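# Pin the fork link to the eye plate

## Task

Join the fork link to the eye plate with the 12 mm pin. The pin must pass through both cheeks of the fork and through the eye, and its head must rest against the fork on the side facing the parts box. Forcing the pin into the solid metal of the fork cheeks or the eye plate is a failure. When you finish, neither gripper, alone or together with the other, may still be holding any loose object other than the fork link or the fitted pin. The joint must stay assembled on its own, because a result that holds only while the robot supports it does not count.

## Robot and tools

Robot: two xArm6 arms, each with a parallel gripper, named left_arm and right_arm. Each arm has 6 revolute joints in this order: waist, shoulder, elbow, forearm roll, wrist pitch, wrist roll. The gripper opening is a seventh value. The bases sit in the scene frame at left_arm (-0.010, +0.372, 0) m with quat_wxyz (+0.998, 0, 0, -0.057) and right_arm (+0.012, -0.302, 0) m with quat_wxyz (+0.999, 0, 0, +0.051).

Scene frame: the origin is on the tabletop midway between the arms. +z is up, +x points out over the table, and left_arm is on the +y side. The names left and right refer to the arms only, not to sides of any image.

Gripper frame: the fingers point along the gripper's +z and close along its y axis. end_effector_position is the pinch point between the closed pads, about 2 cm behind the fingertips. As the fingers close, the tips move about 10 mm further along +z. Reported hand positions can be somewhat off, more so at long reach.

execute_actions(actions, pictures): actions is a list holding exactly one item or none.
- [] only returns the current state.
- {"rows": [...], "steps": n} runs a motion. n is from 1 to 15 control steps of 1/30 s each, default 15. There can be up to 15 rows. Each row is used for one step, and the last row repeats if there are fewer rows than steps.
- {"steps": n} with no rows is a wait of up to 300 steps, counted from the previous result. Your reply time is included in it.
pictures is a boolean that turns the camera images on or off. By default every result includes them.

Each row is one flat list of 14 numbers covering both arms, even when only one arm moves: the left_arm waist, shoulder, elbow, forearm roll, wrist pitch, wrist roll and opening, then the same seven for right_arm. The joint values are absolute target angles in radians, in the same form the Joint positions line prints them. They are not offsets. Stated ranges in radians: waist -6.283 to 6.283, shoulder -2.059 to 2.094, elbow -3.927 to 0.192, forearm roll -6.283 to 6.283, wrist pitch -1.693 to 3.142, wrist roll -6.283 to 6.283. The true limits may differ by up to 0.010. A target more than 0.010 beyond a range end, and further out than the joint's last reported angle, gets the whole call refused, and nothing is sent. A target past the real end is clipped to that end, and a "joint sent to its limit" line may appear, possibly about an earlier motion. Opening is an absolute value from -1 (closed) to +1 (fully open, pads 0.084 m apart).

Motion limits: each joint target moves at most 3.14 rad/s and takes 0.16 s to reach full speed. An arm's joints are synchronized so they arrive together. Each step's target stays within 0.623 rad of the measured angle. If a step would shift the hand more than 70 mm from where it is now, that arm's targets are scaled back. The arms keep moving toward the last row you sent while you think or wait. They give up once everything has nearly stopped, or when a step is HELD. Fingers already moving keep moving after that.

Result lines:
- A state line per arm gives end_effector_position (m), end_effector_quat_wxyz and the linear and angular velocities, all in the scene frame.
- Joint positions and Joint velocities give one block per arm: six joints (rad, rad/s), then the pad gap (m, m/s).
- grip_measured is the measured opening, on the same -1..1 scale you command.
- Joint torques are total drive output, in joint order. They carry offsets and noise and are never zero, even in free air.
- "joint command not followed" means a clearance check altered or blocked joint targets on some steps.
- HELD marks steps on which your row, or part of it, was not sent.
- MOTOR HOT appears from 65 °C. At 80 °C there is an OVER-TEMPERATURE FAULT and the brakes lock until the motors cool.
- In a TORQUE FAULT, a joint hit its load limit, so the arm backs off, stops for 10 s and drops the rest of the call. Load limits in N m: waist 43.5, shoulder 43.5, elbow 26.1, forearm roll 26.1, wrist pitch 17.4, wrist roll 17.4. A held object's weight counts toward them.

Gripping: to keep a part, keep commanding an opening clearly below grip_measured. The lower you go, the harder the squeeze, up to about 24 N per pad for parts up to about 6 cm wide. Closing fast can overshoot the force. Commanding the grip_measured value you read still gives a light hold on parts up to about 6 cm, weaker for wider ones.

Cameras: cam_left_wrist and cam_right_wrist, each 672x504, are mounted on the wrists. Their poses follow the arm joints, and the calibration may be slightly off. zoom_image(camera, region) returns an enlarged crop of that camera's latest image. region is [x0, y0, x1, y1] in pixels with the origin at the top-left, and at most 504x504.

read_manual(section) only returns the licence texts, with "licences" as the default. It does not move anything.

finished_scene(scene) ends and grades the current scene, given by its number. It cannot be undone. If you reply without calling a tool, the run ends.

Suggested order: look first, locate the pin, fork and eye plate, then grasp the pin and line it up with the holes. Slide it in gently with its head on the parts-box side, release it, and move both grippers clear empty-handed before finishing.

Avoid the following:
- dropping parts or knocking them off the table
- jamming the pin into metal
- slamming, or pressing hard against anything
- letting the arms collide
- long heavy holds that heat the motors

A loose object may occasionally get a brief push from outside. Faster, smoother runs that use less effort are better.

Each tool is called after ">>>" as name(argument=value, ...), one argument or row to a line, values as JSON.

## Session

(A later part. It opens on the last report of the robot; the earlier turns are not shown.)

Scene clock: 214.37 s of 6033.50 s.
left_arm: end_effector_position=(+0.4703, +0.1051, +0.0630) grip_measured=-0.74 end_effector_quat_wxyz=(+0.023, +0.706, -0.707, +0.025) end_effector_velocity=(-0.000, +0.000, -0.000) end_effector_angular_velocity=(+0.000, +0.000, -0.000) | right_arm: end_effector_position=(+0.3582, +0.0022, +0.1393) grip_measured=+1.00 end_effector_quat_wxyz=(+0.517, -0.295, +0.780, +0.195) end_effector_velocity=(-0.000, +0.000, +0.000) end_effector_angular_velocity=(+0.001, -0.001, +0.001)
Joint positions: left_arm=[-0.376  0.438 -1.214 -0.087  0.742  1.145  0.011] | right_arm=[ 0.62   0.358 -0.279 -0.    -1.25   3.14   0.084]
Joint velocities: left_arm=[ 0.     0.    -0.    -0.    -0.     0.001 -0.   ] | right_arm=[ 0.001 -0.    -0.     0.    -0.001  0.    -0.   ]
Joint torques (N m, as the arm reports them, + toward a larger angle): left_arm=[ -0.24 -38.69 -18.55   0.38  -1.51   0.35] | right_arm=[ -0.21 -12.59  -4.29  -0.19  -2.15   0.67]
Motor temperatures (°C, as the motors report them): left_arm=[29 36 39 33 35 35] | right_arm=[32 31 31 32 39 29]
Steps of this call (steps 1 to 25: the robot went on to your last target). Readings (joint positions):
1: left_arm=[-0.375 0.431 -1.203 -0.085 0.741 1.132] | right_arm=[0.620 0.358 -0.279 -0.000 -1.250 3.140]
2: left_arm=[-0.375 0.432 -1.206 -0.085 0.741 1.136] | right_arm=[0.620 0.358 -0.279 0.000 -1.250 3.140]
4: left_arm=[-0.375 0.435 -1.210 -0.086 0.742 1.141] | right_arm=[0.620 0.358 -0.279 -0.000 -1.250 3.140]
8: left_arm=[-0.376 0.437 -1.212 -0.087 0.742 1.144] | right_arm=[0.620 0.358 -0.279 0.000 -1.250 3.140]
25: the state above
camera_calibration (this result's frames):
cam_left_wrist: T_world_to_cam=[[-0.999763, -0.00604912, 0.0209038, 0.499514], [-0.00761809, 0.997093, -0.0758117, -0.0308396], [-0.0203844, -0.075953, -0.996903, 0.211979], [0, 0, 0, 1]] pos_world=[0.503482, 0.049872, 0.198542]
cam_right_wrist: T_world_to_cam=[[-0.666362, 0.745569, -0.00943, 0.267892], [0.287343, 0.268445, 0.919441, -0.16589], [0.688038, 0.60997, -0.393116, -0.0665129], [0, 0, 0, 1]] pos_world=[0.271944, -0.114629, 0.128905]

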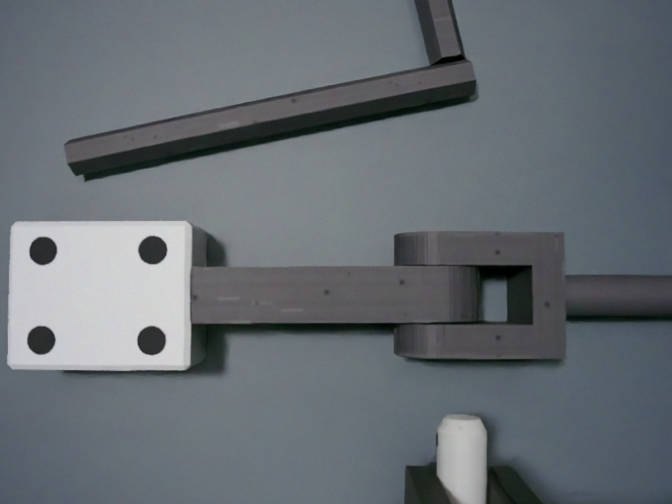

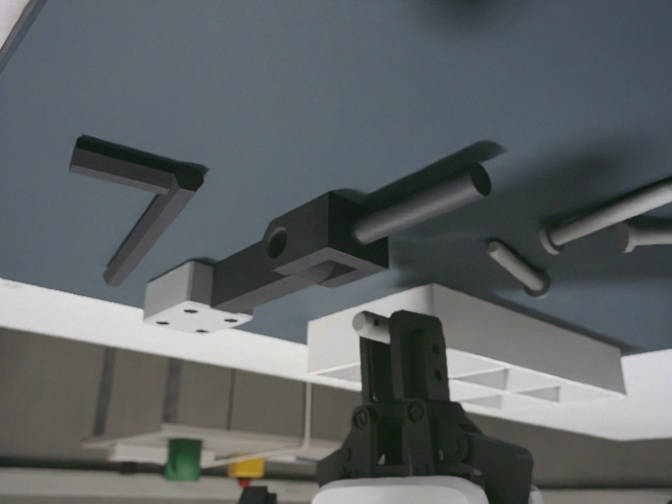

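>>> execute_actions(
  actions=[
    {"rows":[[-0.376,0.4885,-1.2058,-0.092,0.684,1.152,-1,0.62,0.358,-0.279,0,-1.25,3.14,1]]},
  ],
  pictures=false,
)

>>> execute_actions(
  actions=[
    {"steps":15},
  ],
)

>>> zoom_image(
  camera="cam_left_wrist",
  region=[370, 300, 570, 500],
)

>>> zoom_image(
  camera="cam_right_wrist",
  region=[240, 180, 460, 340],
)

Scene clock: 222.57 s of 6033.50 s.
left_arm: end_effector_position=(+0.4711, +0.1055, +0.0383) grip_measured=-0.74 end_effector_quat_wxyz=(+0.022, +0.707, -0.707, +0.026) end_effector_velocity=(-0.004, +0.002, -0.008) end_effector_angular_velocity=(+0.006, +0.011, -0.000) | right_arm: end_effector_position=(+0.3582, +0.0022, +0.1393) grip_measured=+1.00 end_effector_quat_wxyz=(+0.517, -0.295, +0.780, +0.195) end_effector_velocity=(-0.000, +0.000, +0.000) end_effector_angular_velocity=(-0.000, +0.000, +0.001)
Joint positions: left_arm=[-0.376  0.487 -1.207 -0.092  0.684  1.152  0.011] | right_arm=[ 0.62   0.358 -0.279  0.    -1.25   3.14   0.084]
Joint velocities: left_arm=[-0.     0.009  0.008 -0.001 -0.004  0.001 -0.   ] | right_arm=[ 0.001 -0.001 -0.    -0.     0.001  0.    -0.   ]
Joint torques (N m, as the arm reports them, + toward a larger angle): left_arm=[ -0.55 -39.38 -17.86   0.22  -1.32   0.25] | right_arm=[ -0.05 -12.38  -4.36  -0.01  -2.13   0.6 ]
Motor temperatures (°C, as the motors report them): left_arm=[29 36 39 33 35 35] | right_arm=[32 31 31 32 39 29]
Steps of this call (steps 1 to 15: the robot went on to your last target; steps 16 to 90: nothing new was sent; then 4.70 s passed at rest; steps 91 to 105: all 15 steps of this action). Readings (joint positions):
91: left_arm=[-0.376 0.439 -1.214 -0.087 0.742 1.145] | right_arm=[0.620 0.358 -0.279 0.000 -1.250 3.140]
92: left_arm=[-0.376 0.441 -1.214 -0.087 0.737 1.146] | right_arm=[0.620 0.358 -0.279 0.000 -1.250 3.140]
94: left_arm=[-0.376 0.459 -1.213 -0.089 0.714 1.148] | right_arm=[0.620 0.358 -0.279 0.000 -1.250 3.140]
98: left_arm=[-0.376 0.486 -1.203 -0.091 0.692 1.151] | right_arm=[0.620 0.358 -0.279 0.000 -1.250 3.140]
105: the state above

Scene clock: 223.07 s of 6033.50 s.
left_arm: end_effector_position=(+0.4706, +0.1058, +0.0374) grip_measured=-0.74 end_effector_quat_wxyz=(+0.023, +0.707, -0.707, +0.025) end_effector_velocity=(-0.000, +0.000, -0.000) end_effector_angular_velocity=(+0.001, -0.000, -0.001) | right_arm: end_effector_position=(+0.3582, +0.0022, +0.1393) grip_measured=+1.00 end_effector_quat_wxyz=(+0.517, -0.295, +0.780, +0.195) end_effector_velocity=(-0.000, +0.000, +0.000) end_effector_angular_velocity=(+0.000, -0.000, +0.000)
Joint positions: left_arm=[-0.376  0.488 -1.206 -0.092  0.684  1.152  0.011] | right_arm=[ 0.62   0.358 -0.279  0.    -1.25   3.14   0.084]
Joint velocities: left_arm=[ 0.     0.     0.     0.001 -0.     0.001 -0.   ] | right_arm=[ 0.    -0.001 -0.    -0.     0.     0.     0.   ]
Joint torques (N m, as the arm reports them, + toward a larger angle): left_arm=[ -0.18 -40.09 -18.04   0.2   -1.43   0.27] | right_arm=[ -0.04 -12.42  -4.39  -0.11  -2.13   0.61]
Motor temperatures (°C, as the motors report them): left_arm=[29 36 39 33 35 35] | right_arm=[32 31 31 32 39 29]
Steps of this call (steps 1 to 15: the robot went on to your last target). Readings (joint positions):
1: left_arm=[-0.376 0.488 -1.206 -0.092 0.684 1.152] | right_arm=[0.620 0.358 -0.279 0.000 -1.250 3.140]
2: left_arm=[-0.376 0.488 -1.206 -0.092 0.684 1.152] | right_arm=[0.620 0.358 -0.279 0.000 -1.250 3.140]
4: left_arm=[-0.376 0.488 -1.206 -0.092 0.684 1.152] | right_arm=[0.620 0.358 -0.279 0.000 -1.250 3.140]
8: left_arm=[-0.376 0.488 -1.206 -0.092 0.684 1.152] | right_arm=[0.620 0.358 -0.279 0.000 -1.250 3.140]
15: the state above
All arms were judged still, so your last target was given up. Only a new action makes them travel on or press farther. Fingers that are still opening or closing keep moving.
camera_calibration (this result's frames):
cam_left_wrist: T_world_to_cam=[[-0.99977, -0.00625232, 0.020497, 0.500424], [-0.0077793, 0.997132, -0.0752857, -0.0333478], [-0.0199675, -0.0754279, -0.996951, 0.18626], [0, 0, 0, 1]] pos_world=[0.503769, 0.0504301, 0.172924]
cam_right_wrist: T_world_to_cam=[[-0.666362, 0.745569, -0.00943018, 0.267892], [0.287343, 0.268446, 0.919441, -0.16589], [0.688038, 0.60997, -0.393116, -0.0665129], [0, 0, 0, 1]] pos_world=[0.271944, -0.114629, 0.128905]

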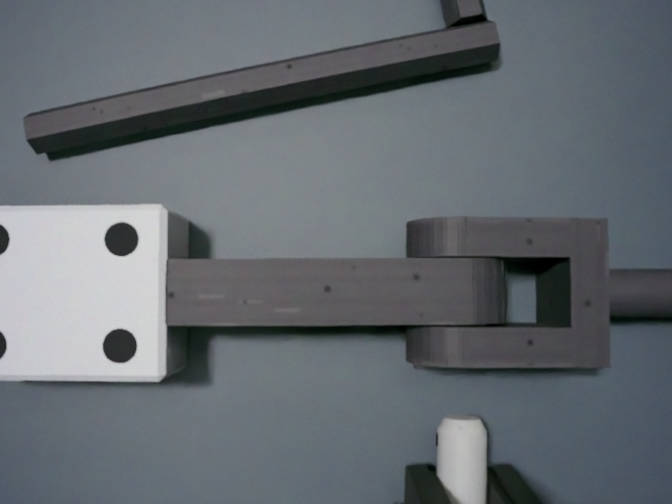

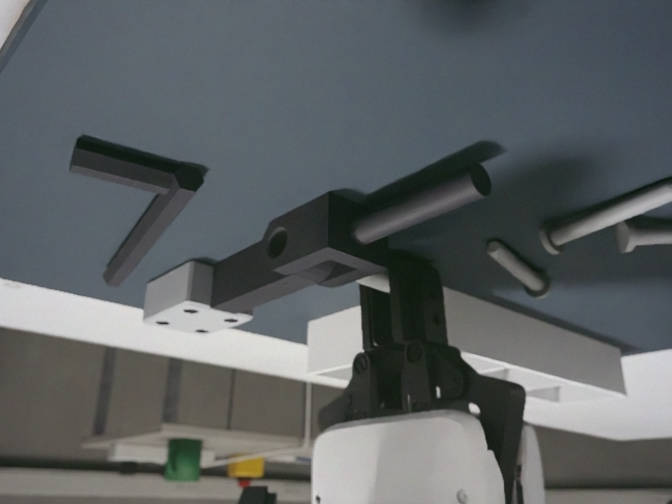

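Region (370, 300, 570, 500) of cam_left_wrist's 672x504 image, scaled by 2.520, with more detail than that image has.

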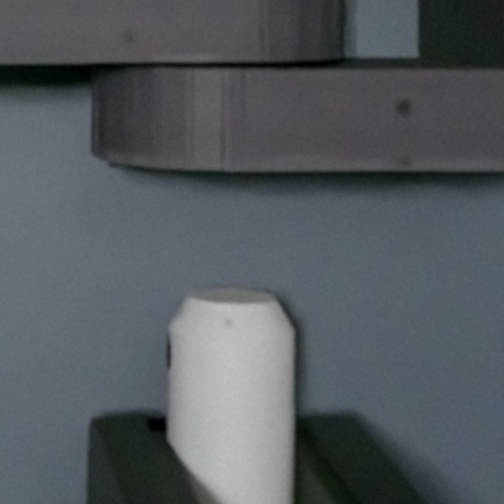

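Region (240, 180, 460, 340) of cam_right_wrist's 672x504 image, scaled by 2.291, with more detail than that image has; it fills the top 367 rows of this view, and the rest is white.

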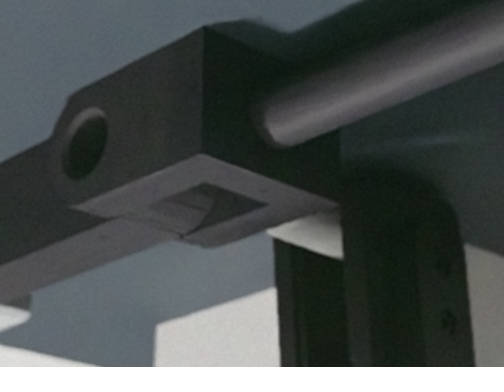

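>>> execute_actions(
  actions=[
    {"rows":[[-0.376,0.4963,-1.2046,-0.092,0.6748,1.152,-1,0.62,0.358,-0.279,0,-1.25,3.14,1]]},
  ],
  pictures=false,
)

>>> execute_actions(
  actions=[
    {"rows":[[-0.376,0.4983,-1.2043,-0.092,0.6725,1.152,-1,0.62,0.358,-0.279,0,-1.25,3.14,1]]},
  ],
  pictures=false,
)

>>> execute_actions(
  actions=[
    {"rows":[[-0.376,0.5003,-1.204,-0.092,0.6702,1.152,-1,0.62,0.358,-0.279,0,-1.25,3.14,1]]},
  ],
  pictures=false,
)

>>> execute_actions(
  actions=[
    {"rows":[[-0.376,0.4885,-1.2058,-0.092,0.684,1.152,-1,0.62,0.358,-0.279,0,-1.25,3.14,1]]},
  ],
  pictures=false,
)

Scene clock: 232.63 s of 6033.50 s.
left_arm: end_effector_position=(+0.4708, +0.1059, +0.0338) grip_measured=-0.74 end_effector_quat_wxyz=(+0.022, +0.707, -0.707, +0.026) end_effector_velocity=(+0.000, +0.000, -0.001) end_effector_angular_velocity=(+0.000, -0.000, -0.001) | right_arm: end_effector_position=(+0.3582, +0.0022, +0.1393) grip_measured=+1.00 end_effector_quat_wxyz=(+0.517, -0.295, +0.780, +0.195) end_effector_velocity=(+0.000, +0.000, +0.001) end_effector_angular_velocity=(+0.001, -0.001, +0.000)
Joint positions: left_arm=[-0.376  0.496 -1.205 -0.092  0.675  1.152  0.011] | right_arm=[ 0.62   0.358 -0.279  0.    -1.25   3.14   0.084]
Joint velocities: left_arm=[ 0.     0.001 -0.     0.001 -0.001  0.     0.   ] | right_arm=[ 0.    -0.001  0.     0.    -0.     0.    -0.   ]
Joint torques (N m, as the arm reports them, + toward a larger angle): left_arm=[  0.1  -37.45 -17.24   0.42  -1.53   0.37] | right_arm=[ -0.02 -12.58  -4.56  -0.28  -2.18   0.48]
Motor temperatures (°C, as the motors report them): left_arm=[29 36 39 33 35 35] | right_arm=[32 31 31 32 39 29]
Steps of this call (steps 1 to 90: nothing new was sent; then 6.07 s passed at rest; steps 91 to 105: all 15 steps of this action). Readings (joint positions):
91: left_arm=[-0.376 0.489 -1.206 -0.092 0.684 1.152] | right_arm=[0.620 0.358 -0.279 0.000 -1.250 3.140]
92: left_arm=[-0.376 0.489 -1.206 -0.092 0.682 1.152] | right_arm=[0.620 0.358 -0.279 -0.000 -1.250 3.140]
94: left_arm=[-0.376 0.493 -1.205 -0.092 0.679 1.152] | right_arm=[0.620 0.358 -0.279 0.000 -1.250 3.140]
98: left_arm=[-0.376 0.495 -1.205 -0.092 0.676 1.152] | right_arm=[0.620 0.358 -0.279 0.000 -1.250 3.140]
105: the state above

Scene clock: 233.13 s of 6033.50 s.
left_arm: end_effector_position=(+0.4710, +0.1058, +0.0330) grip_measured=-0.74 end_effector_quat_wxyz=(+0.022, +0.707, -0.707, +0.026) end_effector_velocity=(+0.000, -0.000, -0.000) end_effector_angular_velocity=(-0.000, -0.001, +0.000) | right_arm: end_effector_position=(+0.3582, +0.0022, +0.1393) grip_measured=+1.00 end_effector_quat_wxyz=(+0.517, -0.295, +0.780, +0.195) end_effector_velocity=(+0.000, -0.000, +0.000) end_effector_angular_velocity=(+0.001, -0.001, -0.001)
Joint positions: left_arm=[-0.376  0.498 -1.205 -0.092  0.673  1.152  0.011] | right_arm=[ 0.62   0.358 -0.279  0.    -1.25   3.14   0.084]
Joint velocities: left_arm=[ 0.     0.001 -0.001  0.    -0.001 -0.     0.   ] | right_arm=[-0.001 -0.001  0.     0.    -0.001  0.    -0.   ]
Joint torques (N m, as the arm reports them, + toward a larger angle): left_arm=[ -0.04 -33.18 -15.74   0.46  -1.76   0.42] | right_arm=[ -0.32 -12.8   -4.51   0.03  -2.12   0.61]
Motor temperatures (°C, as the motors report them): left_arm=[29 36 39 33 35 35] | right_arm=[32 31 31 32 39 29]
Steps of this call (steps 1 to 15: all 15 steps of this action). Readings (joint positions):
1: left_arm=[-0.376 0.496 -1.205 -0.092 0.675 1.152] | right_arm=[0.620 0.358 -0.279 -0.000 -1.250 3.140]
2: left_arm=[-0.376 0.496 -1.205 -0.092 0.674 1.152] | right_arm=[0.620 0.358 -0.279 -0.000 -1.250 3.140]
4: left_arm=[-0.376 0.497 -1.205 -0.092 0.674 1.152] | right_arm=[0.620 0.358 -0.279 -0.000 -1.250 3.140]
8: left_arm=[-0.376 0.497 -1.205 -0.092 0.673 1.152] | right_arm=[0.620 0.358 -0.279 -0.000 -1.250 3.140]
15: the state above

Scene clock: 233.63 s of 6033.50 s.
left_arm: end_effector_position=(+0.4710, +0.1058, +0.0323) grip_measured=-0.74 end_effector_quat_wxyz=(+0.022, +0.707, -0.707, +0.026) end_effector_velocity=(+0.000, +0.000, -0.001) end_effector_angular_velocity=(+0.001, -0.001, -0.001) | right_arm: end_effector_position=(+0.3582, +0.0022, +0.1393) grip_measured=+1.00 end_effector_quat_wxyz=(+0.517, -0.295, +0.780, +0.195) end_effector_velocity=(-0.000, +0.000, +0.000) end_effector_angular_velocity=(-0.000, +0.000, +0.000)
Joint positions: left_arm=[-0.376  0.499 -1.205 -0.092  0.671  1.152  0.011] | right_arm=[ 0.62   0.358 -0.279  0.    -1.25   3.14   0.084]
Joint velocities: left_arm=[-0.     0.001 -0.     0.002 -0.001  0.     0.   ] | right_arm=[ 0.001 -0.    -0.     0.     0.001  0.     0.   ]
Joint torques (N m, as the arm reports them, + toward a larger angle): left_arm=[  0.71 -26.65 -14.05   0.4   -2.14   0.48] | right_arm=[ -0.1  -12.6   -4.36  -0.22  -2.18   0.57]
Motor temperatures (°C, as the motors report them): left_arm=[29 36 39 33 35 35] | right_arm=[32 31 31 32 39 29]
Steps of this call (steps 1 to 15: all 15 steps of this action). Readings (joint positions):
1: left_arm=[-0.376 0.498 -1.205 -0.092 0.673 1.152] | right_arm=[0.620 0.358 -0.279 -0.000 -1.250 3.140]
2: left_arm=[-0.376 0.498 -1.205 -0.092 0.672 1.152] | right_arm=[0.620 0.358 -0.279 -0.000 -1.250 3.140]
4: left_arm=[-0.376 0.498 -1.205 -0.092 0.672 1.152] | right_arm=[0.620 0.358 -0.279 -0.000 -1.250 3.140]
8: left_arm=[-0.376 0.499 -1.205 -0.092 0.671 1.152] | right_arm=[0.620 0.358 -0.279 -0.000 -1.250 3.140]
15: the state above

Scene clock: 234.13 s of 6033.50 s.
left_arm: end_effector_position=(+0.4701, +0.1061, +0.0364) grip_measured=-0.74 end_effector_quat_wxyz=(+0.023, +0.707, -0.707, +0.024) end_effector_velocity=(+0.005, -0.003, +0.008) end_effector_angular_velocity=(-0.008, -0.015, -0.001) | right_arm: end_effector_position=(+0.3582, +0.0022, +0.1393) grip_measured=+1.00 end_effector_quat_wxyz=(+0.517, -0.295, +0.780, +0.195) end_effector_velocity=(-0.000, -0.000, -0.000) end_effector_angular_velocity=(-0.000, -0.000, -0.000)
Joint positions: left_arm=[-0.376  0.49  -1.205 -0.092  0.684  1.152  0.011] | right_arm=[ 0.62   0.358 -0.279 -0.    -1.25   3.14   0.084]
Joint velocities: left_arm=[-0.001 -0.01  -0.008 -0.     0.001  0.     0.   ] | right_arm=[-0.     0.001  0.     0.    -0.001 -0.     0.   ]
Joint torques (N m, as the arm reports them, + toward a larger angle): left_arm=[ -0.26 -39.51 -18.05   0.42  -1.43   0.29] | right_arm=[ -0.21 -12.46  -4.37  -0.05  -2.22   0.59]
Motor temperatures (°C, as the motors report them): left_arm=[29 36 39 33 35 35] | right_arm=[32 31 31 32 39 29]
Steps of this call (steps 1 to 15: all 15 steps of this action). Readings (joint positions):
1: left_arm=[-0.376 0.499 -1.205 -0.092 0.671 1.152] | right_arm=[0.620 0.358 -0.279 0.000 -1.250 3.140]
2: left_arm=[-0.376 0.498 -1.205 -0.092 0.672 1.152] | right_arm=[0.620 0.358 -0.279 0.000 -1.250 3.140]
4: left_arm=[-0.376 0.496 -1.204 -0.092 0.676 1.152] | right_arm=[0.620 0.358 -0.279 0.000 -1.250 3.140]
8: left_arm=[-0.376 0.493 -1.204 -0.092 0.682 1.152] | right_arm=[0.620 0.358 -0.279 -0.000 -1.250 3.140]
15: the state above

>>> execute_actions(
  actions=[
    {"rows":[[-0.3922,0.5067,-1.2362,-0.092,0.6962,1.136,-1,0.62,0.358,-0.279,0,-1.25,3.14,1]]},
  ],
  pictures=false,
)

>>> execute_actions(
  actions=[
    {"steps":15},
  ],
)

>>> zoom_image(
  camera="cam_left_wrist",
  region=[370, 300, 570, 500],
)

Scene clock: 242.80 s of 6033.50 s.
left_arm: end_effector_position=(+0.4719, +0.0948, +0.0376) grip_measured=-0.74 end_effector_quat_wxyz=(+0.023, +0.706, -0.707, +0.025) end_effector_velocity=(-0.000, -0.001, -0.000) end_effector_angular_velocity=(-0.000, +0.001, -0.000) | right_arm: end_effector_position=(+0.3582, +0.0022, +0.1393) grip_measured=+1.00 end_effector_quat_wxyz=(+0.517, -0.295, +0.780, +0.195) end_effector_velocity=(+0.000, +0.000, +0.001) end_effector_angular_velocity=(+0.001, -0.001, +0.000)
Joint positions: left_arm=[-0.392  0.506 -1.236 -0.092  0.696  1.136  0.011] | right_arm=[ 0.62   0.358 -0.279  0.    -1.25   3.14   0.084]
Joint velocities: left_arm=[-0.001  0.002 -0.002 -0.001  0.001 -0.001  0.   ] | right_arm=[ 0.    -0.001 -0.    -0.    -0.    -0.     0.   ]
Joint torques (N m, as the arm reports them, + toward a larger angle): left_arm=[ -0.39 -39.94 -18.44   0.32  -1.32   0.48] | right_arm=[ -0.42 -12.68  -4.41  -0.1   -2.21   0.57]
Motor temperatures (°C, as the motors report them): left_arm=[29 37 39 33 35 35] | right_arm=[32 31 31 32 39 29]
Steps of this call (steps 1 to 15: the robot went on to your last target; steps 16 to 90: nothing new was sent; then 5.17 s passed at rest; steps 91 to 105: all 15 steps of this action). Readings (joint positions):
91: left_arm=[-0.376 0.489 -1.206 -0.092 0.684 1.152] | right_arm=[0.620 0.358 -0.279 -0.000 -1.250 3.140]
92: left_arm=[-0.377 0.490 -1.209 -0.092 0.686 1.150] | right_arm=[0.620 0.358 -0.279 -0.000 -1.250 3.140]
94: left_arm=[-0.384 0.498 -1.222 -0.092 0.691 1.143] | right_arm=[0.620 0.358 -0.279 -0.000 -1.250 3.140]
98: left_arm=[-0.391 0.505 -1.233 -0.092 0.695 1.138] | right_arm=[0.620 0.358 -0.279 0.000 -1.250 3.140]
105: the state above

Scene clock: 243.30 s of 6033.50 s.
left_arm: end_effector_position=(+0.4719, +0.0946, +0.0376) grip_measured=-0.74 end_effector_quat_wxyz=(+0.023, +0.706, -0.707, +0.025) end_effector_velocity=(-0.001, +0.000, -0.001) end_effector_angular_velocity=(+0.001, +0.002, -0.001) | right_arm: end_effector_position=(+0.3582, +0.0022, +0.1393) grip_measured=+1.00 end_effector_quat_wxyz=(+0.517, -0.295, +0.780, +0.195) end_effector_velocity=(-0.000, +0.000, +0.001) end_effector_angular_velocity=(+0.001, -0.001, +0.001)
Joint positions: left_arm=[-0.392  0.507 -1.236 -0.092  0.696  1.136  0.011] | right_arm=[ 0.62   0.358 -0.279 -0.    -1.25   3.14   0.084]
Joint velocities: left_arm=[-0.    -0.     0.002 -0.     0.     0.001  0.   ] | right_arm=[ 0.001 -0.001 -0.     0.     0.    -0.    -0.   ]
Joint torques (N m, as the arm reports them, + toward a larger angle): left_arm=[ -0.15 -39.95 -18.44   0.28  -1.3    0.21] | right_arm=[ -0.18 -12.68  -4.34  -0.04  -2.18   0.62]
Motor temperatures (°C, as the motors report them): left_arm=[29 37 39 33 35 35] | right_arm=[32 31 31 32 39 29]
Steps of this call (steps 1 to 15: the robot went on to your last target). Readings (joint positions):
1: left_arm=[-0.392 0.507 -1.236 -0.092 0.696 1.136] | right_arm=[0.620 0.358 -0.279 -0.000 -1.250 3.140]
2: left_arm=[-0.392 0.507 -1.236 -0.092 0.696 1.136] | right_arm=[0.620 0.358 -0.279 0.000 -1.250 3.140]
4: left_arm=[-0.392 0.507 -1.236 -0.092 0.696 1.136] | right_arm=[0.620 0.358 -0.279 0.000 -1.250 3.140]
8: left_arm=[-0.392 0.507 -1.236 -0.092 0.696 1.136] | right_arm=[0.620 0.358 -0.279 0.000 -1.250 3.140]
15: the state above
All arms were judged still, so your last target was given up. Only a new action makes them travel on or press farther. Fingers that are still opening or closing keep moving.
camera_calibration (this result's frames):
cam_left_wrist: T_world_to_cam=[[-0.999744, -0.00526607, 0.0219906, 0.501443], [-0.00692513, 0.997079, -0.076063, -0.0225639], [-0.0215258, -0.0761959, -0.99686, 0.186382], [0, 0, 0, 1]] pos_world=[0.50517, 0.0393402, 0.173054]
cam_right_wrist: T_world_to_cam=[[-0.666362, 0.745569, -0.00943016, 0.267892], [0.287343, 0.268445, 0.919441, -0.16589], [0.688038, 0.60997, -0.393115, -0.0665129], [0, 0, 0, 1]] pos_world=[0.271944, -0.114629, 0.128905]

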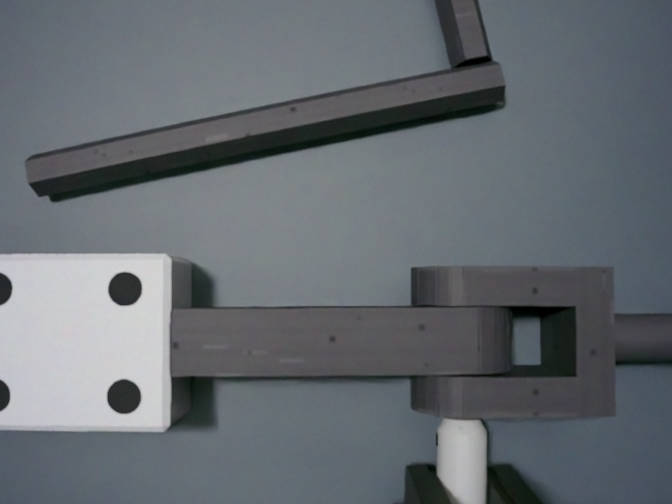

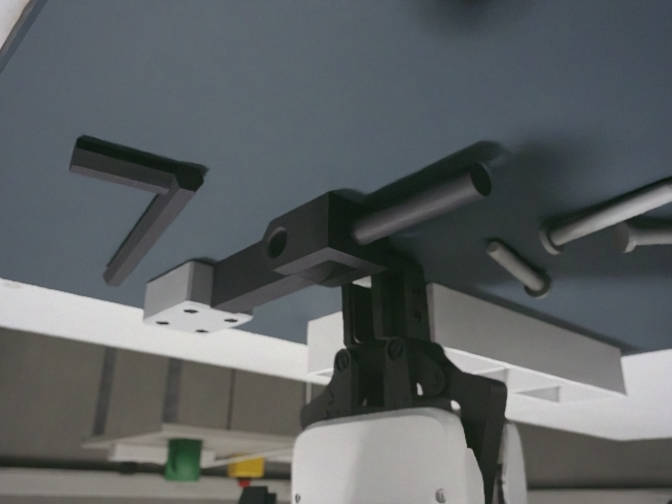

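Region (370, 300, 570, 500) of cam_left_wrist's 672x504 image, scaled by 2.520, with more detail than that image has.

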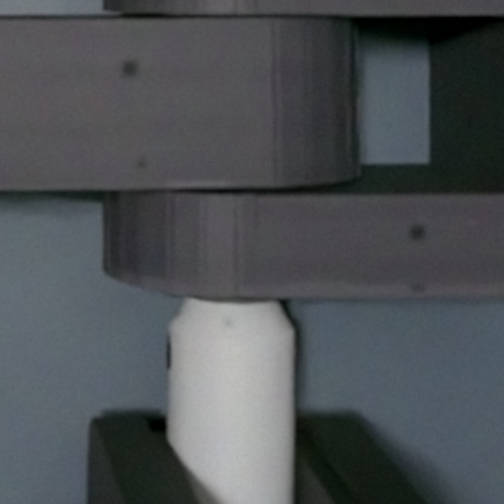

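>>> execute_actions(
  actions=[
    {"rows":[[-0.3968,0.5115,-1.2432,-0.092,0.6985,1.1314,-1,0.62,0.358,-0.279,0,-1.25,3.14,1]],"steps":10},
  ],
  pictures=false,
)

>>> execute_actions(
  actions=[
    {"rows":[[-0.4015,0.5158,-1.2502,-0.092,0.7012,1.1267,-1,0.62,0.358,-0.279,0,-1.25,3.14,1]]},
  ],
  pictures=false,
)

Scene clock: 247.50 s of 6033.50 s.
left_arm: end_effector_position=(+0.4719, +0.0917, +0.0373) grip_measured=-0.74 end_effector_quat_wxyz=(+0.024, +0.706, -0.707, +0.025) end_effector_velocity=(+0.001, -0.001, +0.001) end_effector_angular_velocity=(-0.000, -0.001, +0.001) | right_arm: end_effector_position=(+0.3582, +0.0022, +0.1393) grip_measured=+1.00 end_effector_quat_wxyz=(+0.517, -0.295, +0.780, +0.195) end_effector_velocity=(+0.000, +0.000, +0.001) end_effector_angular_velocity=(+0.002, -0.002, -0.000)
Joint positions: left_arm=[-0.397  0.511 -1.243 -0.092  0.698  1.132  0.011] | right_arm=[ 0.62   0.358 -0.279 -0.    -1.25   3.14   0.084]
Joint velocities: left_arm=[-0.001  0.001 -0.004  0.001  0.001 -0.003 -0.   ] | right_arm=[-0.    -0.002  0.    -0.    -0.001  0.     0.   ]
Joint torques (N m, as the arm reports them, + toward a larger angle): left_arm=[ -0.16 -40.48 -18.11   0.59  -1.43   0.44] | right_arm=[ -0.42 -12.5   -4.48   0.    -2.23   0.6 ]
Motor temperatures (°C, as the motors report them): left_arm=[29 37 40 33 35 35] | right_arm=[32 31 31 32 39 29]
Steps of this call (steps 1 to 90: nothing new was sent; then 0.87 s passed at rest; steps 91 to 100: all 10 steps of this action). Readings (joint positions):
91: left_arm=[-0.392 0.507 -1.236 -0.092 0.696 1.136] | right_arm=[0.620 0.358 -0.279 -0.000 -1.250 3.140]
92: left_arm=[-0.393 0.507 -1.237 -0.092 0.697 1.135] | right_arm=[0.620 0.358 -0.279 0.000 -1.250 3.140]
94: left_arm=[-0.395 0.509 -1.240 -0.092 0.698 1.133] | right_arm=[0.620 0.358 -0.279 0.000 -1.250 3.140]
98: left_arm=[-0.396 0.511 -1.243 -0.092 0.698 1.132] | right_arm=[0.620 0.358 -0.279 0.000 -1.250 3.140]
100: the state above

Scene clock: 248.00 s of 6033.50 s.
left_arm: end_effector_position=(+0.4719, +0.0886, +0.0373) grip_measured=-0.74 end_effector_quat_wxyz=(+0.024, +0.706, -0.707, +0.025) end_effector_velocity=(-0.000, +0.000, -0.001) end_effector_angular_velocity=(+0.001, +0.001, -0.001) | right_arm: end_effector_position=(+0.3582, +0.0022, +0.1393) grip_measured=+1.00 end_effector_quat_wxyz=(+0.517, -0.295, +0.780, +0.195) end_effector_velocity=(+0.000, -0.000, -0.000) end_effector_angular_velocity=(-0.000, +0.000, -0.001)
Joint positions: left_arm=[-0.401  0.516 -1.25  -0.092  0.701  1.127  0.011] | right_arm=[ 0.62   0.358 -0.279 -0.    -1.25   3.14   0.084]
Joint velocities: left_arm=[-0.     0.001  0.     0.001  0.     0.    -0.   ] | right_arm=[-0.001  0.     0.    -0.     0.    -0.     0.   ]
Joint torques (N m, as the arm reports them, + toward a larger angle): left_arm=[ -0.85 -40.17 -18.09   0.31  -1.47   0.35] | right_arm=[ -0.23 -12.38  -4.52  -0.03  -2.14   0.56]
Motor temperatures (°C, as the motors report them): left_arm=[29 37 40 33 35 35] | right_arm=[32 31 31 32 39 29]
Steps of this call (steps 1 to 15: all 15 steps of this action). Readings (joint positions):
1: left_arm=[-0.397 0.511 -1.243 -0.092 0.698 1.131] | right_arm=[0.620 0.358 -0.279 0.000 -1.250 3.140]
2: left_arm=[-0.397 0.512 -1.244 -0.092 0.699 1.131] | right_arm=[0.620 0.358 -0.279 0.000 -1.250 3.140]
4: left_arm=[-0.399 0.514 -1.247 -0.092 0.700 1.129] | right_arm=[0.620 0.358 -0.279 -0.000 -1.250 3.140]
8: left_arm=[-0.401 0.515 -1.250 -0.092 0.701 1.127] | right_arm=[0.620 0.358 -0.279 0.000 -1.250 3.140]
15: the state above

Free. Another 6 mm.

>>> execute_actions(
  actions=[
    {"rows":[[-0.4061,0.5202,-1.2574,-0.092,0.704,1.1221,-1,0.62,0.358,-0.279,0,-1.25,3.14,1]],"steps":10},
  ],
  pictures=false,
)

>>> execute_actions(
  actions=[
    {"rows":[[-0.4107,0.5246,-1.2646,-0.092,0.7068,1.1175,-1,0.62,0.358,-0.279,0,-1.25,3.14,1]]},
  ],
)

Scene clock: 252.33 s of 6033.50 s.
left_arm: end_effector_position=(+0.4718, +0.0854, +0.0374) grip_measured=-0.74 end_effector_quat_wxyz=(+0.024, +0.706, -0.707, +0.025) end_effector_velocity=(-0.000, +0.000, -0.001) end_effector_angular_velocity=(+0.002, +0.002, +0.001) | right_arm: end_effector_position=(+0.3582, +0.0022, +0.1393) grip_measured=+1.00 end_effector_quat_wxyz=(+0.517, -0.295, +0.780, +0.195) end_effector_velocity=(+0.000, -0.000, -0.000) end_effector_angular_velocity=(-0.001, +0.001, -0.001)
Joint positions: left_arm=[-0.406  0.52  -1.257 -0.092  0.704  1.122  0.011] | right_arm=[ 0.62   0.358 -0.279 -0.    -1.25   3.14   0.084]
Joint velocities: left_arm=[ 0.     0.002 -0.002  0.001  0.003 -0.001  0.   ] | right_arm=[-0.001  0.001 -0.    -0.     0.001  0.     0.   ]
Joint torques (N m, as the arm reports them, + toward a larger angle): left_arm=[ -1.43 -40.09 -17.75   0.1   -1.17   0.33] | right_arm=[  0.1  -12.69  -4.41  -0.02  -2.15   0.6 ]
Motor temperatures (°C, as the motors report them): left_arm=[29 37 40 33 35 35] | right_arm=[32 31 31 32 39 29]
Steps of this call (steps 1 to 15: the robot went on to your last target; steps 16 to 90: nothing new was sent; then 1.00 s passed at rest; steps 91 to 100: all 10 steps of this action). Readings (joint positions):
91: left_arm=[-0.402 0.516 -1.250 -0.092 0.701 1.127] | right_arm=[0.620 0.358 -0.279 0.000 -1.250 3.140]
92: left_arm=[-0.402 0.516 -1.251 -0.092 0.702 1.126] | right_arm=[0.620 0.358 -0.279 0.000 -1.250 3.140]
94: left_arm=[-0.404 0.518 -1.254 -0.092 0.703 1.124] | right_arm=[0.620 0.358 -0.279 0.000 -1.250 3.140]
98: left_arm=[-0.406 0.520 -1.257 -0.092 0.703 1.123] | right_arm=[0.620 0.358 -0.279 -0.000 -1.250 3.140]
100: the state above

Scene clock: 252.83 s of 6033.50 s.
left_arm: end_effector_position=(+0.4719, +0.0825, +0.0373) grip_measured=-0.74 end_effector_quat_wxyz=(+0.024, +0.706, -0.707, +0.025) end_effector_velocity=(-0.000, -0.000, -0.000) end_effector_angular_velocity=(+0.000, +0.001, +0.001) | right_arm: end_effector_position=(+0.3582, +0.0022, +0.1393) grip_measured=+1.00 end_effector_quat_wxyz=(+0.517, -0.295, +0.780, +0.195) end_effector_velocity=(+0.000, -0.000, +0.000) end_effector_angular_velocity=(+0.000, -0.000, -0.000)
Joint positions: left_arm=[-0.411  0.524 -1.265 -0.092  0.707  1.118  0.011] | right_arm=[ 0.62   0.358 -0.279 -0.    -1.25   3.14   0.084]
Joint velocities: left_arm=[-0.     0.001 -0.    -0.     0.    -0.001 -0.   ] | right_arm=[-0.    -0.001 -0.    -0.     0.001  0.    -0.   ]
Joint torques (N m, as the arm reports them, + toward a larger angle): left_arm=[ -1.16 -39.36 -17.36   0.32  -1.04   0.3 ] | right_arm=[ -0.13 -12.49  -4.47  -0.01  -2.11   0.58]
Motor temperatures (°C, as the motors report them): left_arm=[29 37 40 33 35 35] | right_arm=[32 31 31 32 39 29]
Steps of this call (steps 1 to 15: all 15 steps of this action). Readings (joint positions):
1: left_arm=[-0.406 0.520 -1.257 -0.092 0.704 1.122] | right_arm=[0.620 0.358 -0.279 0.000 -1.250 3.140]
2: left_arm=[-0.407 0.521 -1.259 -0.092 0.704 1.121] | right_arm=[0.620 0.358 -0.279 -0.000 -1.250 3.140]
4: left_arm=[-0.409 0.523 -1.262 -0.092 0.706 1.120] | right_arm=[0.620 0.358 -0.279 0.000 -1.250 3.140]
8: left_arm=[-0.410 0.524 -1.264 -0.092 0.706 1.118] | right_arm=[0.620 0.358 -0.279 0.000 -1.250 3.140]
15: the state above
camera_calibration (this result's frames):
cam_left_wrist: T_world_to_cam=[[-0.999712, -0.00457965, 0.0235483, 0.501215], [-0.00637516, 0.99703, -0.0767473, -0.010772], [-0.0231269, -0.0768754, -0.996772, 0.186006], [0, 0, 0, 1]] pos_world=[0.505304, 0.0273347, 0.172776]
cam_right_wrist: T_world_to_cam=[[-0.666362, 0.745569, -0.00942993, 0.267892], [0.287343, 0.268445, 0.919441, -0.16589], [0.688038, 0.60997, -0.393116, -0.0665129], [0, 0, 0, 1]] pos_world=[0.271944, -0.114629, 0.128905]

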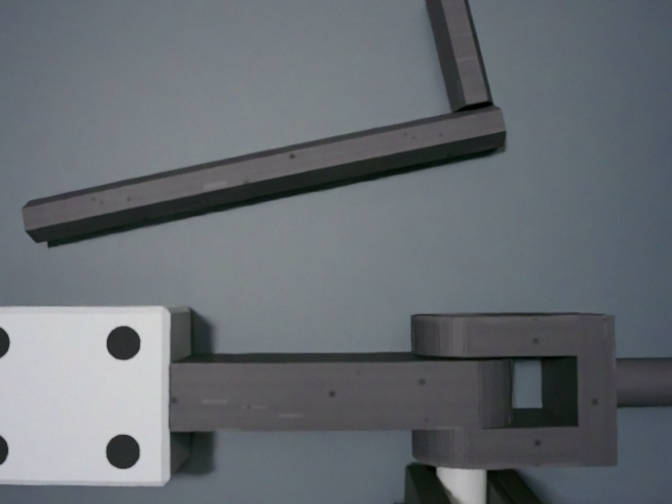

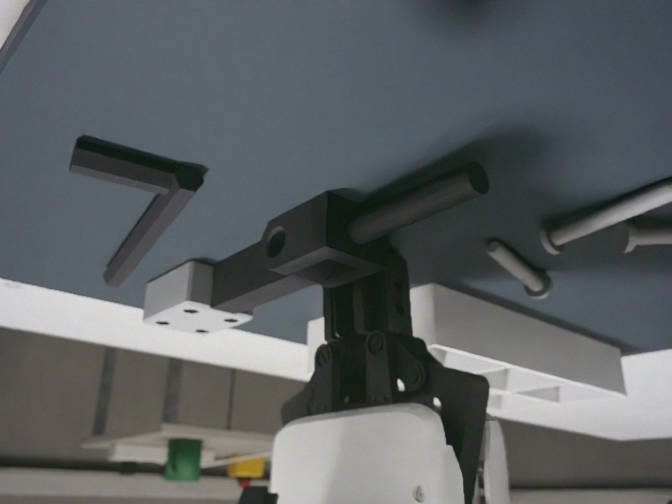

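>>> execute_actions(
  actions=[
    {"rows":[[-0.4138,0.5275,-1.2694,-0.092,0.7087,1.1144,-1,0.62,0.358,-0.279,0,-1.25,3.14,1]]},
  ],
  pictures=false,
)

>>> execute_actions(
  actions=[
    {"rows":[[-0.4138,0.5275,-1.2694,-0.092,0.7087,1.1144,-0.3,0.62,0.358,-0.279,0,-1.25,3.14,1]],"steps":10},
  ],
  pictures=false,
)

>>> execute_actions(
  actions=[
    {"rows":[[-0.3694,0.4905,-1.2035,-0.092,0.68,1.159,-0.3,0.62,0.358,-0.279,0,-1.25,3.14,1]]},
  ],
  pictures=false,
)

>>> execute_actions(
  actions=[
    {"steps":15},
  ],
)

>>> zoom_image(
  camera="cam_right_wrist",
  region=[240, 180, 460, 340],
)

Scene clock: 268.67 s of 6033.50 s.
left_arm: end_effector_position=(+0.4718, +0.0807, +0.0372) grip_measured=-0.74 end_effector_quat_wxyz=(+0.024, +0.706, -0.707, +0.025) end_effector_velocity=(-0.000, -0.000, -0.000) end_effector_angular_velocity=(+0.000, +0.000, +0.000) | right_arm: end_effector_position=(+0.3582, +0.0022, +0.1393) grip_measured=+1.00 end_effector_quat_wxyz=(+0.517, -0.295, +0.780, +0.195) end_effector_velocity=(+0.000, -0.000, -0.000) end_effector_angular_velocity=(-0.001, +0.001, -0.001)
Joint positions: left_arm=[-0.413  0.527 -1.269 -0.092  0.709  1.114  0.011] | right_arm=[ 0.62   0.358 -0.279  0.    -1.25   3.14   0.084]
Joint velocities: left_arm=[-0.001  0.     0.     0.    -0.    -0.001  0.   ] | right_arm=[-0.001  0.    -0.     0.     0.001  0.     0.   ]
Joint torques (N m, as the arm reports them, + toward a larger angle): left_arm=[ -3.07 -38.66 -17.44  -0.05  -1.18   0.37] | right_arm=[ -0.02 -12.82  -4.46  -0.23  -2.22   0.63]
Motor temperatures (°C, as the motors report them): left_arm=[29 37 39 33 35 35] | right_arm=[32 31 31 32 39 29]
Steps of this call (steps 1 to 15: the robot went on to your last target; steps 16 to 90: nothing new was sent; then 12.33 s passed at rest; steps 91 to 105: all 15 steps of this action). Readings (joint positions):
91: left_arm=[-0.411 0.525 -1.265 -0.092 0.707 1.117] | right_arm=[0.620 0.358 -0.279 0.000 -1.250 3.140]
92: left_arm=[-0.411 0.525 -1.265 -0.092 0.707 1.117] | right_arm=[0.620 0.358 -0.279 -0.000 -1.250 3.140]
94: left_arm=[-0.412 0.526 -1.267 -0.092 0.708 1.116] | right_arm=[0.620 0.358 -0.279 -0.000 -1.250 3.140]
98: left_arm=[-0.413 0.527 -1.269 -0.092 0.709 1.115] | right_arm=[0.620 0.358 -0.279 0.000 -1.250 3.140]
105: the state above

Scene clock: 269.00 s of 6033.50 s.
left_arm: end_effector_position=(+0.4715, +0.0803, +0.0371) grip_measured=-0.32 end_effector_quat_wxyz=(+0.025, +0.706, -0.708, +0.024) end_effector_velocity=(+0.003, +0.000, +0.003) end_effector_angular_velocity=(-0.003, -0.006, +0.003) | right_arm: end_effector_position=(+0.3582, +0.0022, +0.1393) grip_measured=+1.00 end_effector_quat_wxyz=(+0.517, -0.295, +0.780, +0.195) end_effector_velocity=(+0.000, -0.001, -0.000) end_effector_angular_velocity=(-0.000, +0.000, -0.002)
Joint positions: left_arm=[-0.414  0.528 -1.269 -0.092  0.709  1.114  0.03 ] | right_arm=[ 0.62   0.358 -0.279  0.    -1.25   3.14   0.084]
Joint velocities: left_arm=[ 0.003 -0.002 -0.003  0.001 -0.001 -0.001  0.   ] | right_arm=[-0.002  0.     0.    -0.    -0.    -0.    -0.   ]
Joint torques (N m, as the arm reports them, + toward a larger angle): left_arm=[ -0.13 -40.34 -17.94   0.44  -1.29   0.24] | right_arm=[ -0.33 -12.24  -4.29  -0.1   -2.15   0.55]
Motor temperatures (°C, as the motors report them): left_arm=[29 37 39 33 35 35] | right_arm=[32 31 31 32 39 29]
Steps of this call (steps 1 to 10: all 10 steps of this action). Readings (joint positions):
1: left_arm=[-0.413 0.527 -1.269 -0.092 0.709 1.114] | right_arm=[0.620 0.358 -0.279 -0.000 -1.250 3.140]
2: left_arm=[-0.414 0.528 -1.269 -0.092 0.709 1.114] | right_arm=[0.620 0.358 -0.279 -0.000 -1.250 3.140]
4: left_arm=[-0.415 0.528 -1.269 -0.092 0.709 1.114] | right_arm=[0.620 0.358 -0.279 0.000 -1.250 3.140]
8: left_arm=[-0.414 0.528 -1.269 -0.092 0.709 1.114] | right_arm=[0.620 0.358 -0.279 0.000 -1.250 3.140]
10: the state above

Scene clock: 269.50 s of 6033.50 s.
left_arm: end_effector_position=(+0.4720, +0.1088, +0.0358) grip_measured=-0.32 end_effector_quat_wxyz=(+0.022, +0.706, -0.707, +0.025) end_effector_velocity=(-0.001, +0.003, -0.001) end_effector_angular_velocity=(-0.000, +0.002, +0.002) | right_arm: end_effector_position=(+0.3582, +0.0022, +0.1393) grip_measured=+1.00 end_effector_quat_wxyz=(+0.517, -0.295, +0.780, +0.195) end_effector_velocity=(-0.000, +0.000, +0.000) end_effector_angular_velocity=(+0.000, -0.001, +0.001)
Joint positions: left_arm=[-0.37   0.491 -1.204 -0.092  0.68   1.159  0.03 ] | right_arm=[ 0.62   0.358 -0.279  0.    -1.25   3.14   0.084]
Joint velocities: left_arm=[ 0.004 -0.003  0.008 -0.002 -0.003  0.004 -0.   ] | right_arm=[ 0.001 -0.001 -0.     0.    -0.    -0.     0.   ]
Joint torques (N m, as the arm reports them, + toward a larger angle): left_arm=[ -0.69 -39.19 -17.91   0.29  -1.29   0.31] | right_arm=[ -0.23 -12.47  -4.39  -0.16  -2.15   0.63]
Motor temperatures (°C, as the motors report them): left_arm=[29 37 39 33 35 35] | right_arm=[32 31 31 32 39 29]
Steps of this call (steps 1 to 15: all 15 steps of this action). Readings (joint positions):
1: left_arm=[-0.414 0.528 -1.269 -0.092 0.709 1.115] | right_arm=[0.620 0.358 -0.279 -0.000 -1.250 3.140]
2: left_arm=[-0.412 0.526 -1.266 -0.092 0.707 1.118] | right_arm=[0.620 0.358 -0.279 0.000 -1.250 3.140]
4: left_arm=[-0.396 0.511 -1.240 -0.092 0.695 1.135] | right_arm=[0.620 0.358 -0.279 0.000 -1.250 3.140]
8: left_arm=[-0.373 0.495 -1.211 -0.092 0.684 1.153] | right_arm=[0.620 0.358 -0.279 -0.000 -1.250 3.140]
15: the state above

Scene clock: 270.00 s of 6033.50 s.
left_arm: end_effector_position=(+0.4720, +0.1092, +0.0358) grip_measured=-0.32 end_effector_quat_wxyz=(+0.022, +0.706, -0.707, +0.025) end_effector_velocity=(-0.000, +0.000, -0.001) end_effector_angular_velocity=(+0.001, +0.001, -0.001) | right_arm: end_effector_position=(+0.3582, +0.0022, +0.1393) grip_measured=+1.00 end_effector_quat_wxyz=(+0.517, -0.295, +0.780, +0.195) end_effector_velocity=(-0.000, +0.000, +0.000) end_effector_angular_velocity=(+0.001, -0.001, +0.001)
Joint positions: left_arm=[-0.369  0.491 -1.204 -0.092  0.68   1.159  0.03 ] | right_arm=[ 0.62   0.358 -0.279 -0.    -1.25   3.14   0.084]
Joint velocities: left_arm=[ 0.     0.     0.001  0.001  0.     0.001 -0.   ] | right_arm=[ 0.001 -0.001 -0.     0.    -0.     0.    -0.   ]
Joint torques (N m, as the arm reports them, + toward a larger angle): left_arm=[ -0.44 -39.38 -17.77   0.54  -1.31   0.31] | right_arm=[ -0.26 -12.42  -4.44  -0.07  -2.06   0.64]
Motor temperatures (°C, as the motors report them): left_arm=[29 37 39 33 35 35] | right_arm=[32 31 31 32 39 29]
Steps of this call (steps 1 to 15: the robot went on to your last target). Readings (joint positions):
1: left_arm=[-0.370 0.491 -1.204 -0.092 0.680 1.159] | right_arm=[0.620 0.358 -0.279 -0.000 -1.250 3.140]
2: left_arm=[-0.370 0.491 -1.204 -0.092 0.680 1.159] | right_arm=[0.620 0.358 -0.279 -0.000 -1.250 3.140]
4: left_arm=[-0.370 0.491 -1.204 -0.092 0.680 1.159] | right_arm=[0.620 0.358 -0.279 0.000 -1.250 3.140]
8: left_arm=[-0.370 0.491 -1.204 -0.092 0.680 1.159] | right_arm=[0.620 0.358 -0.279 0.000 -1.250 3.140]
15: the state above
All arms were judged still, so your last target was given up. Only a new action makes them travel on or press farther. Fingers that are still opening or closing keep moving.
camera_calibration (this result's frames):
cam_left_wrist: T_world_to_cam=[[-0.999777, -0.00609072, 0.0202135, 0.501787], [-0.00758805, 0.997166, -0.0748457, -0.0370444], [-0.0197004, -0.0749824, -0.99699, 0.184744], [0, 0, 0, 1]] pos_world=[0.505034, 0.0538483, 0.171273]
cam_right_wrist: T_world_to_cam=[[-0.666362, 0.745569, -0.00943015, 0.267892], [0.287343, 0.268445, 0.919441, -0.16589], [0.688038, 0.60997, -0.393116, -0.0665129], [0, 0, 0, 1]] pos_world=[0.271944, -0.114629, 0.128905]

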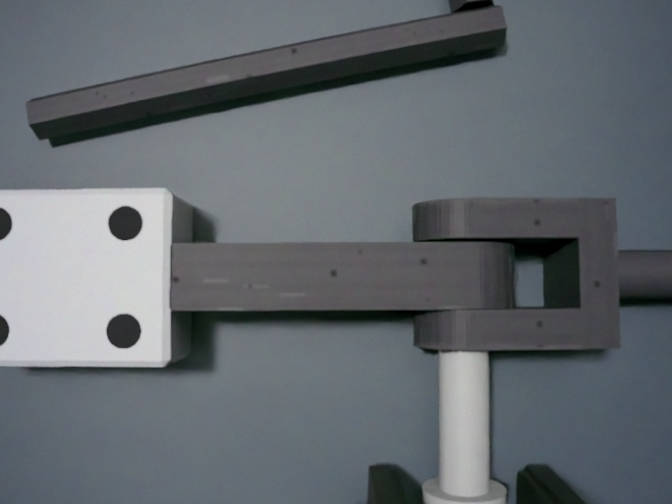

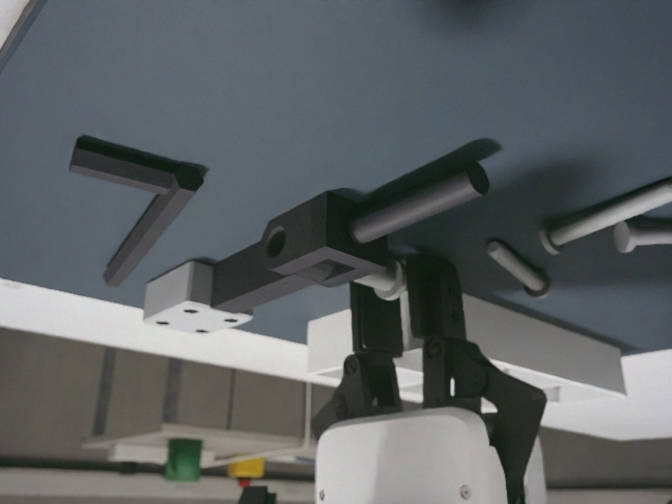

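Region (240, 180, 460, 340) of cam_right_wrist's 672x504 image, scaled by 2.291, with more detail than that image has; it fills the top 367 rows of this view, and the rest is white.

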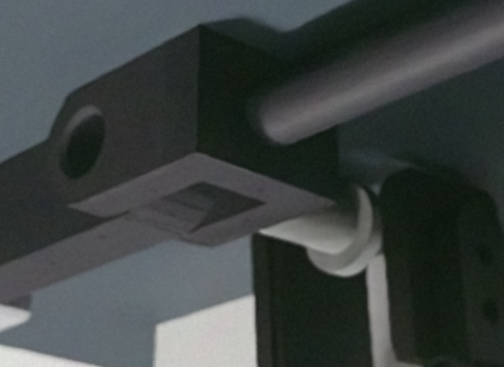

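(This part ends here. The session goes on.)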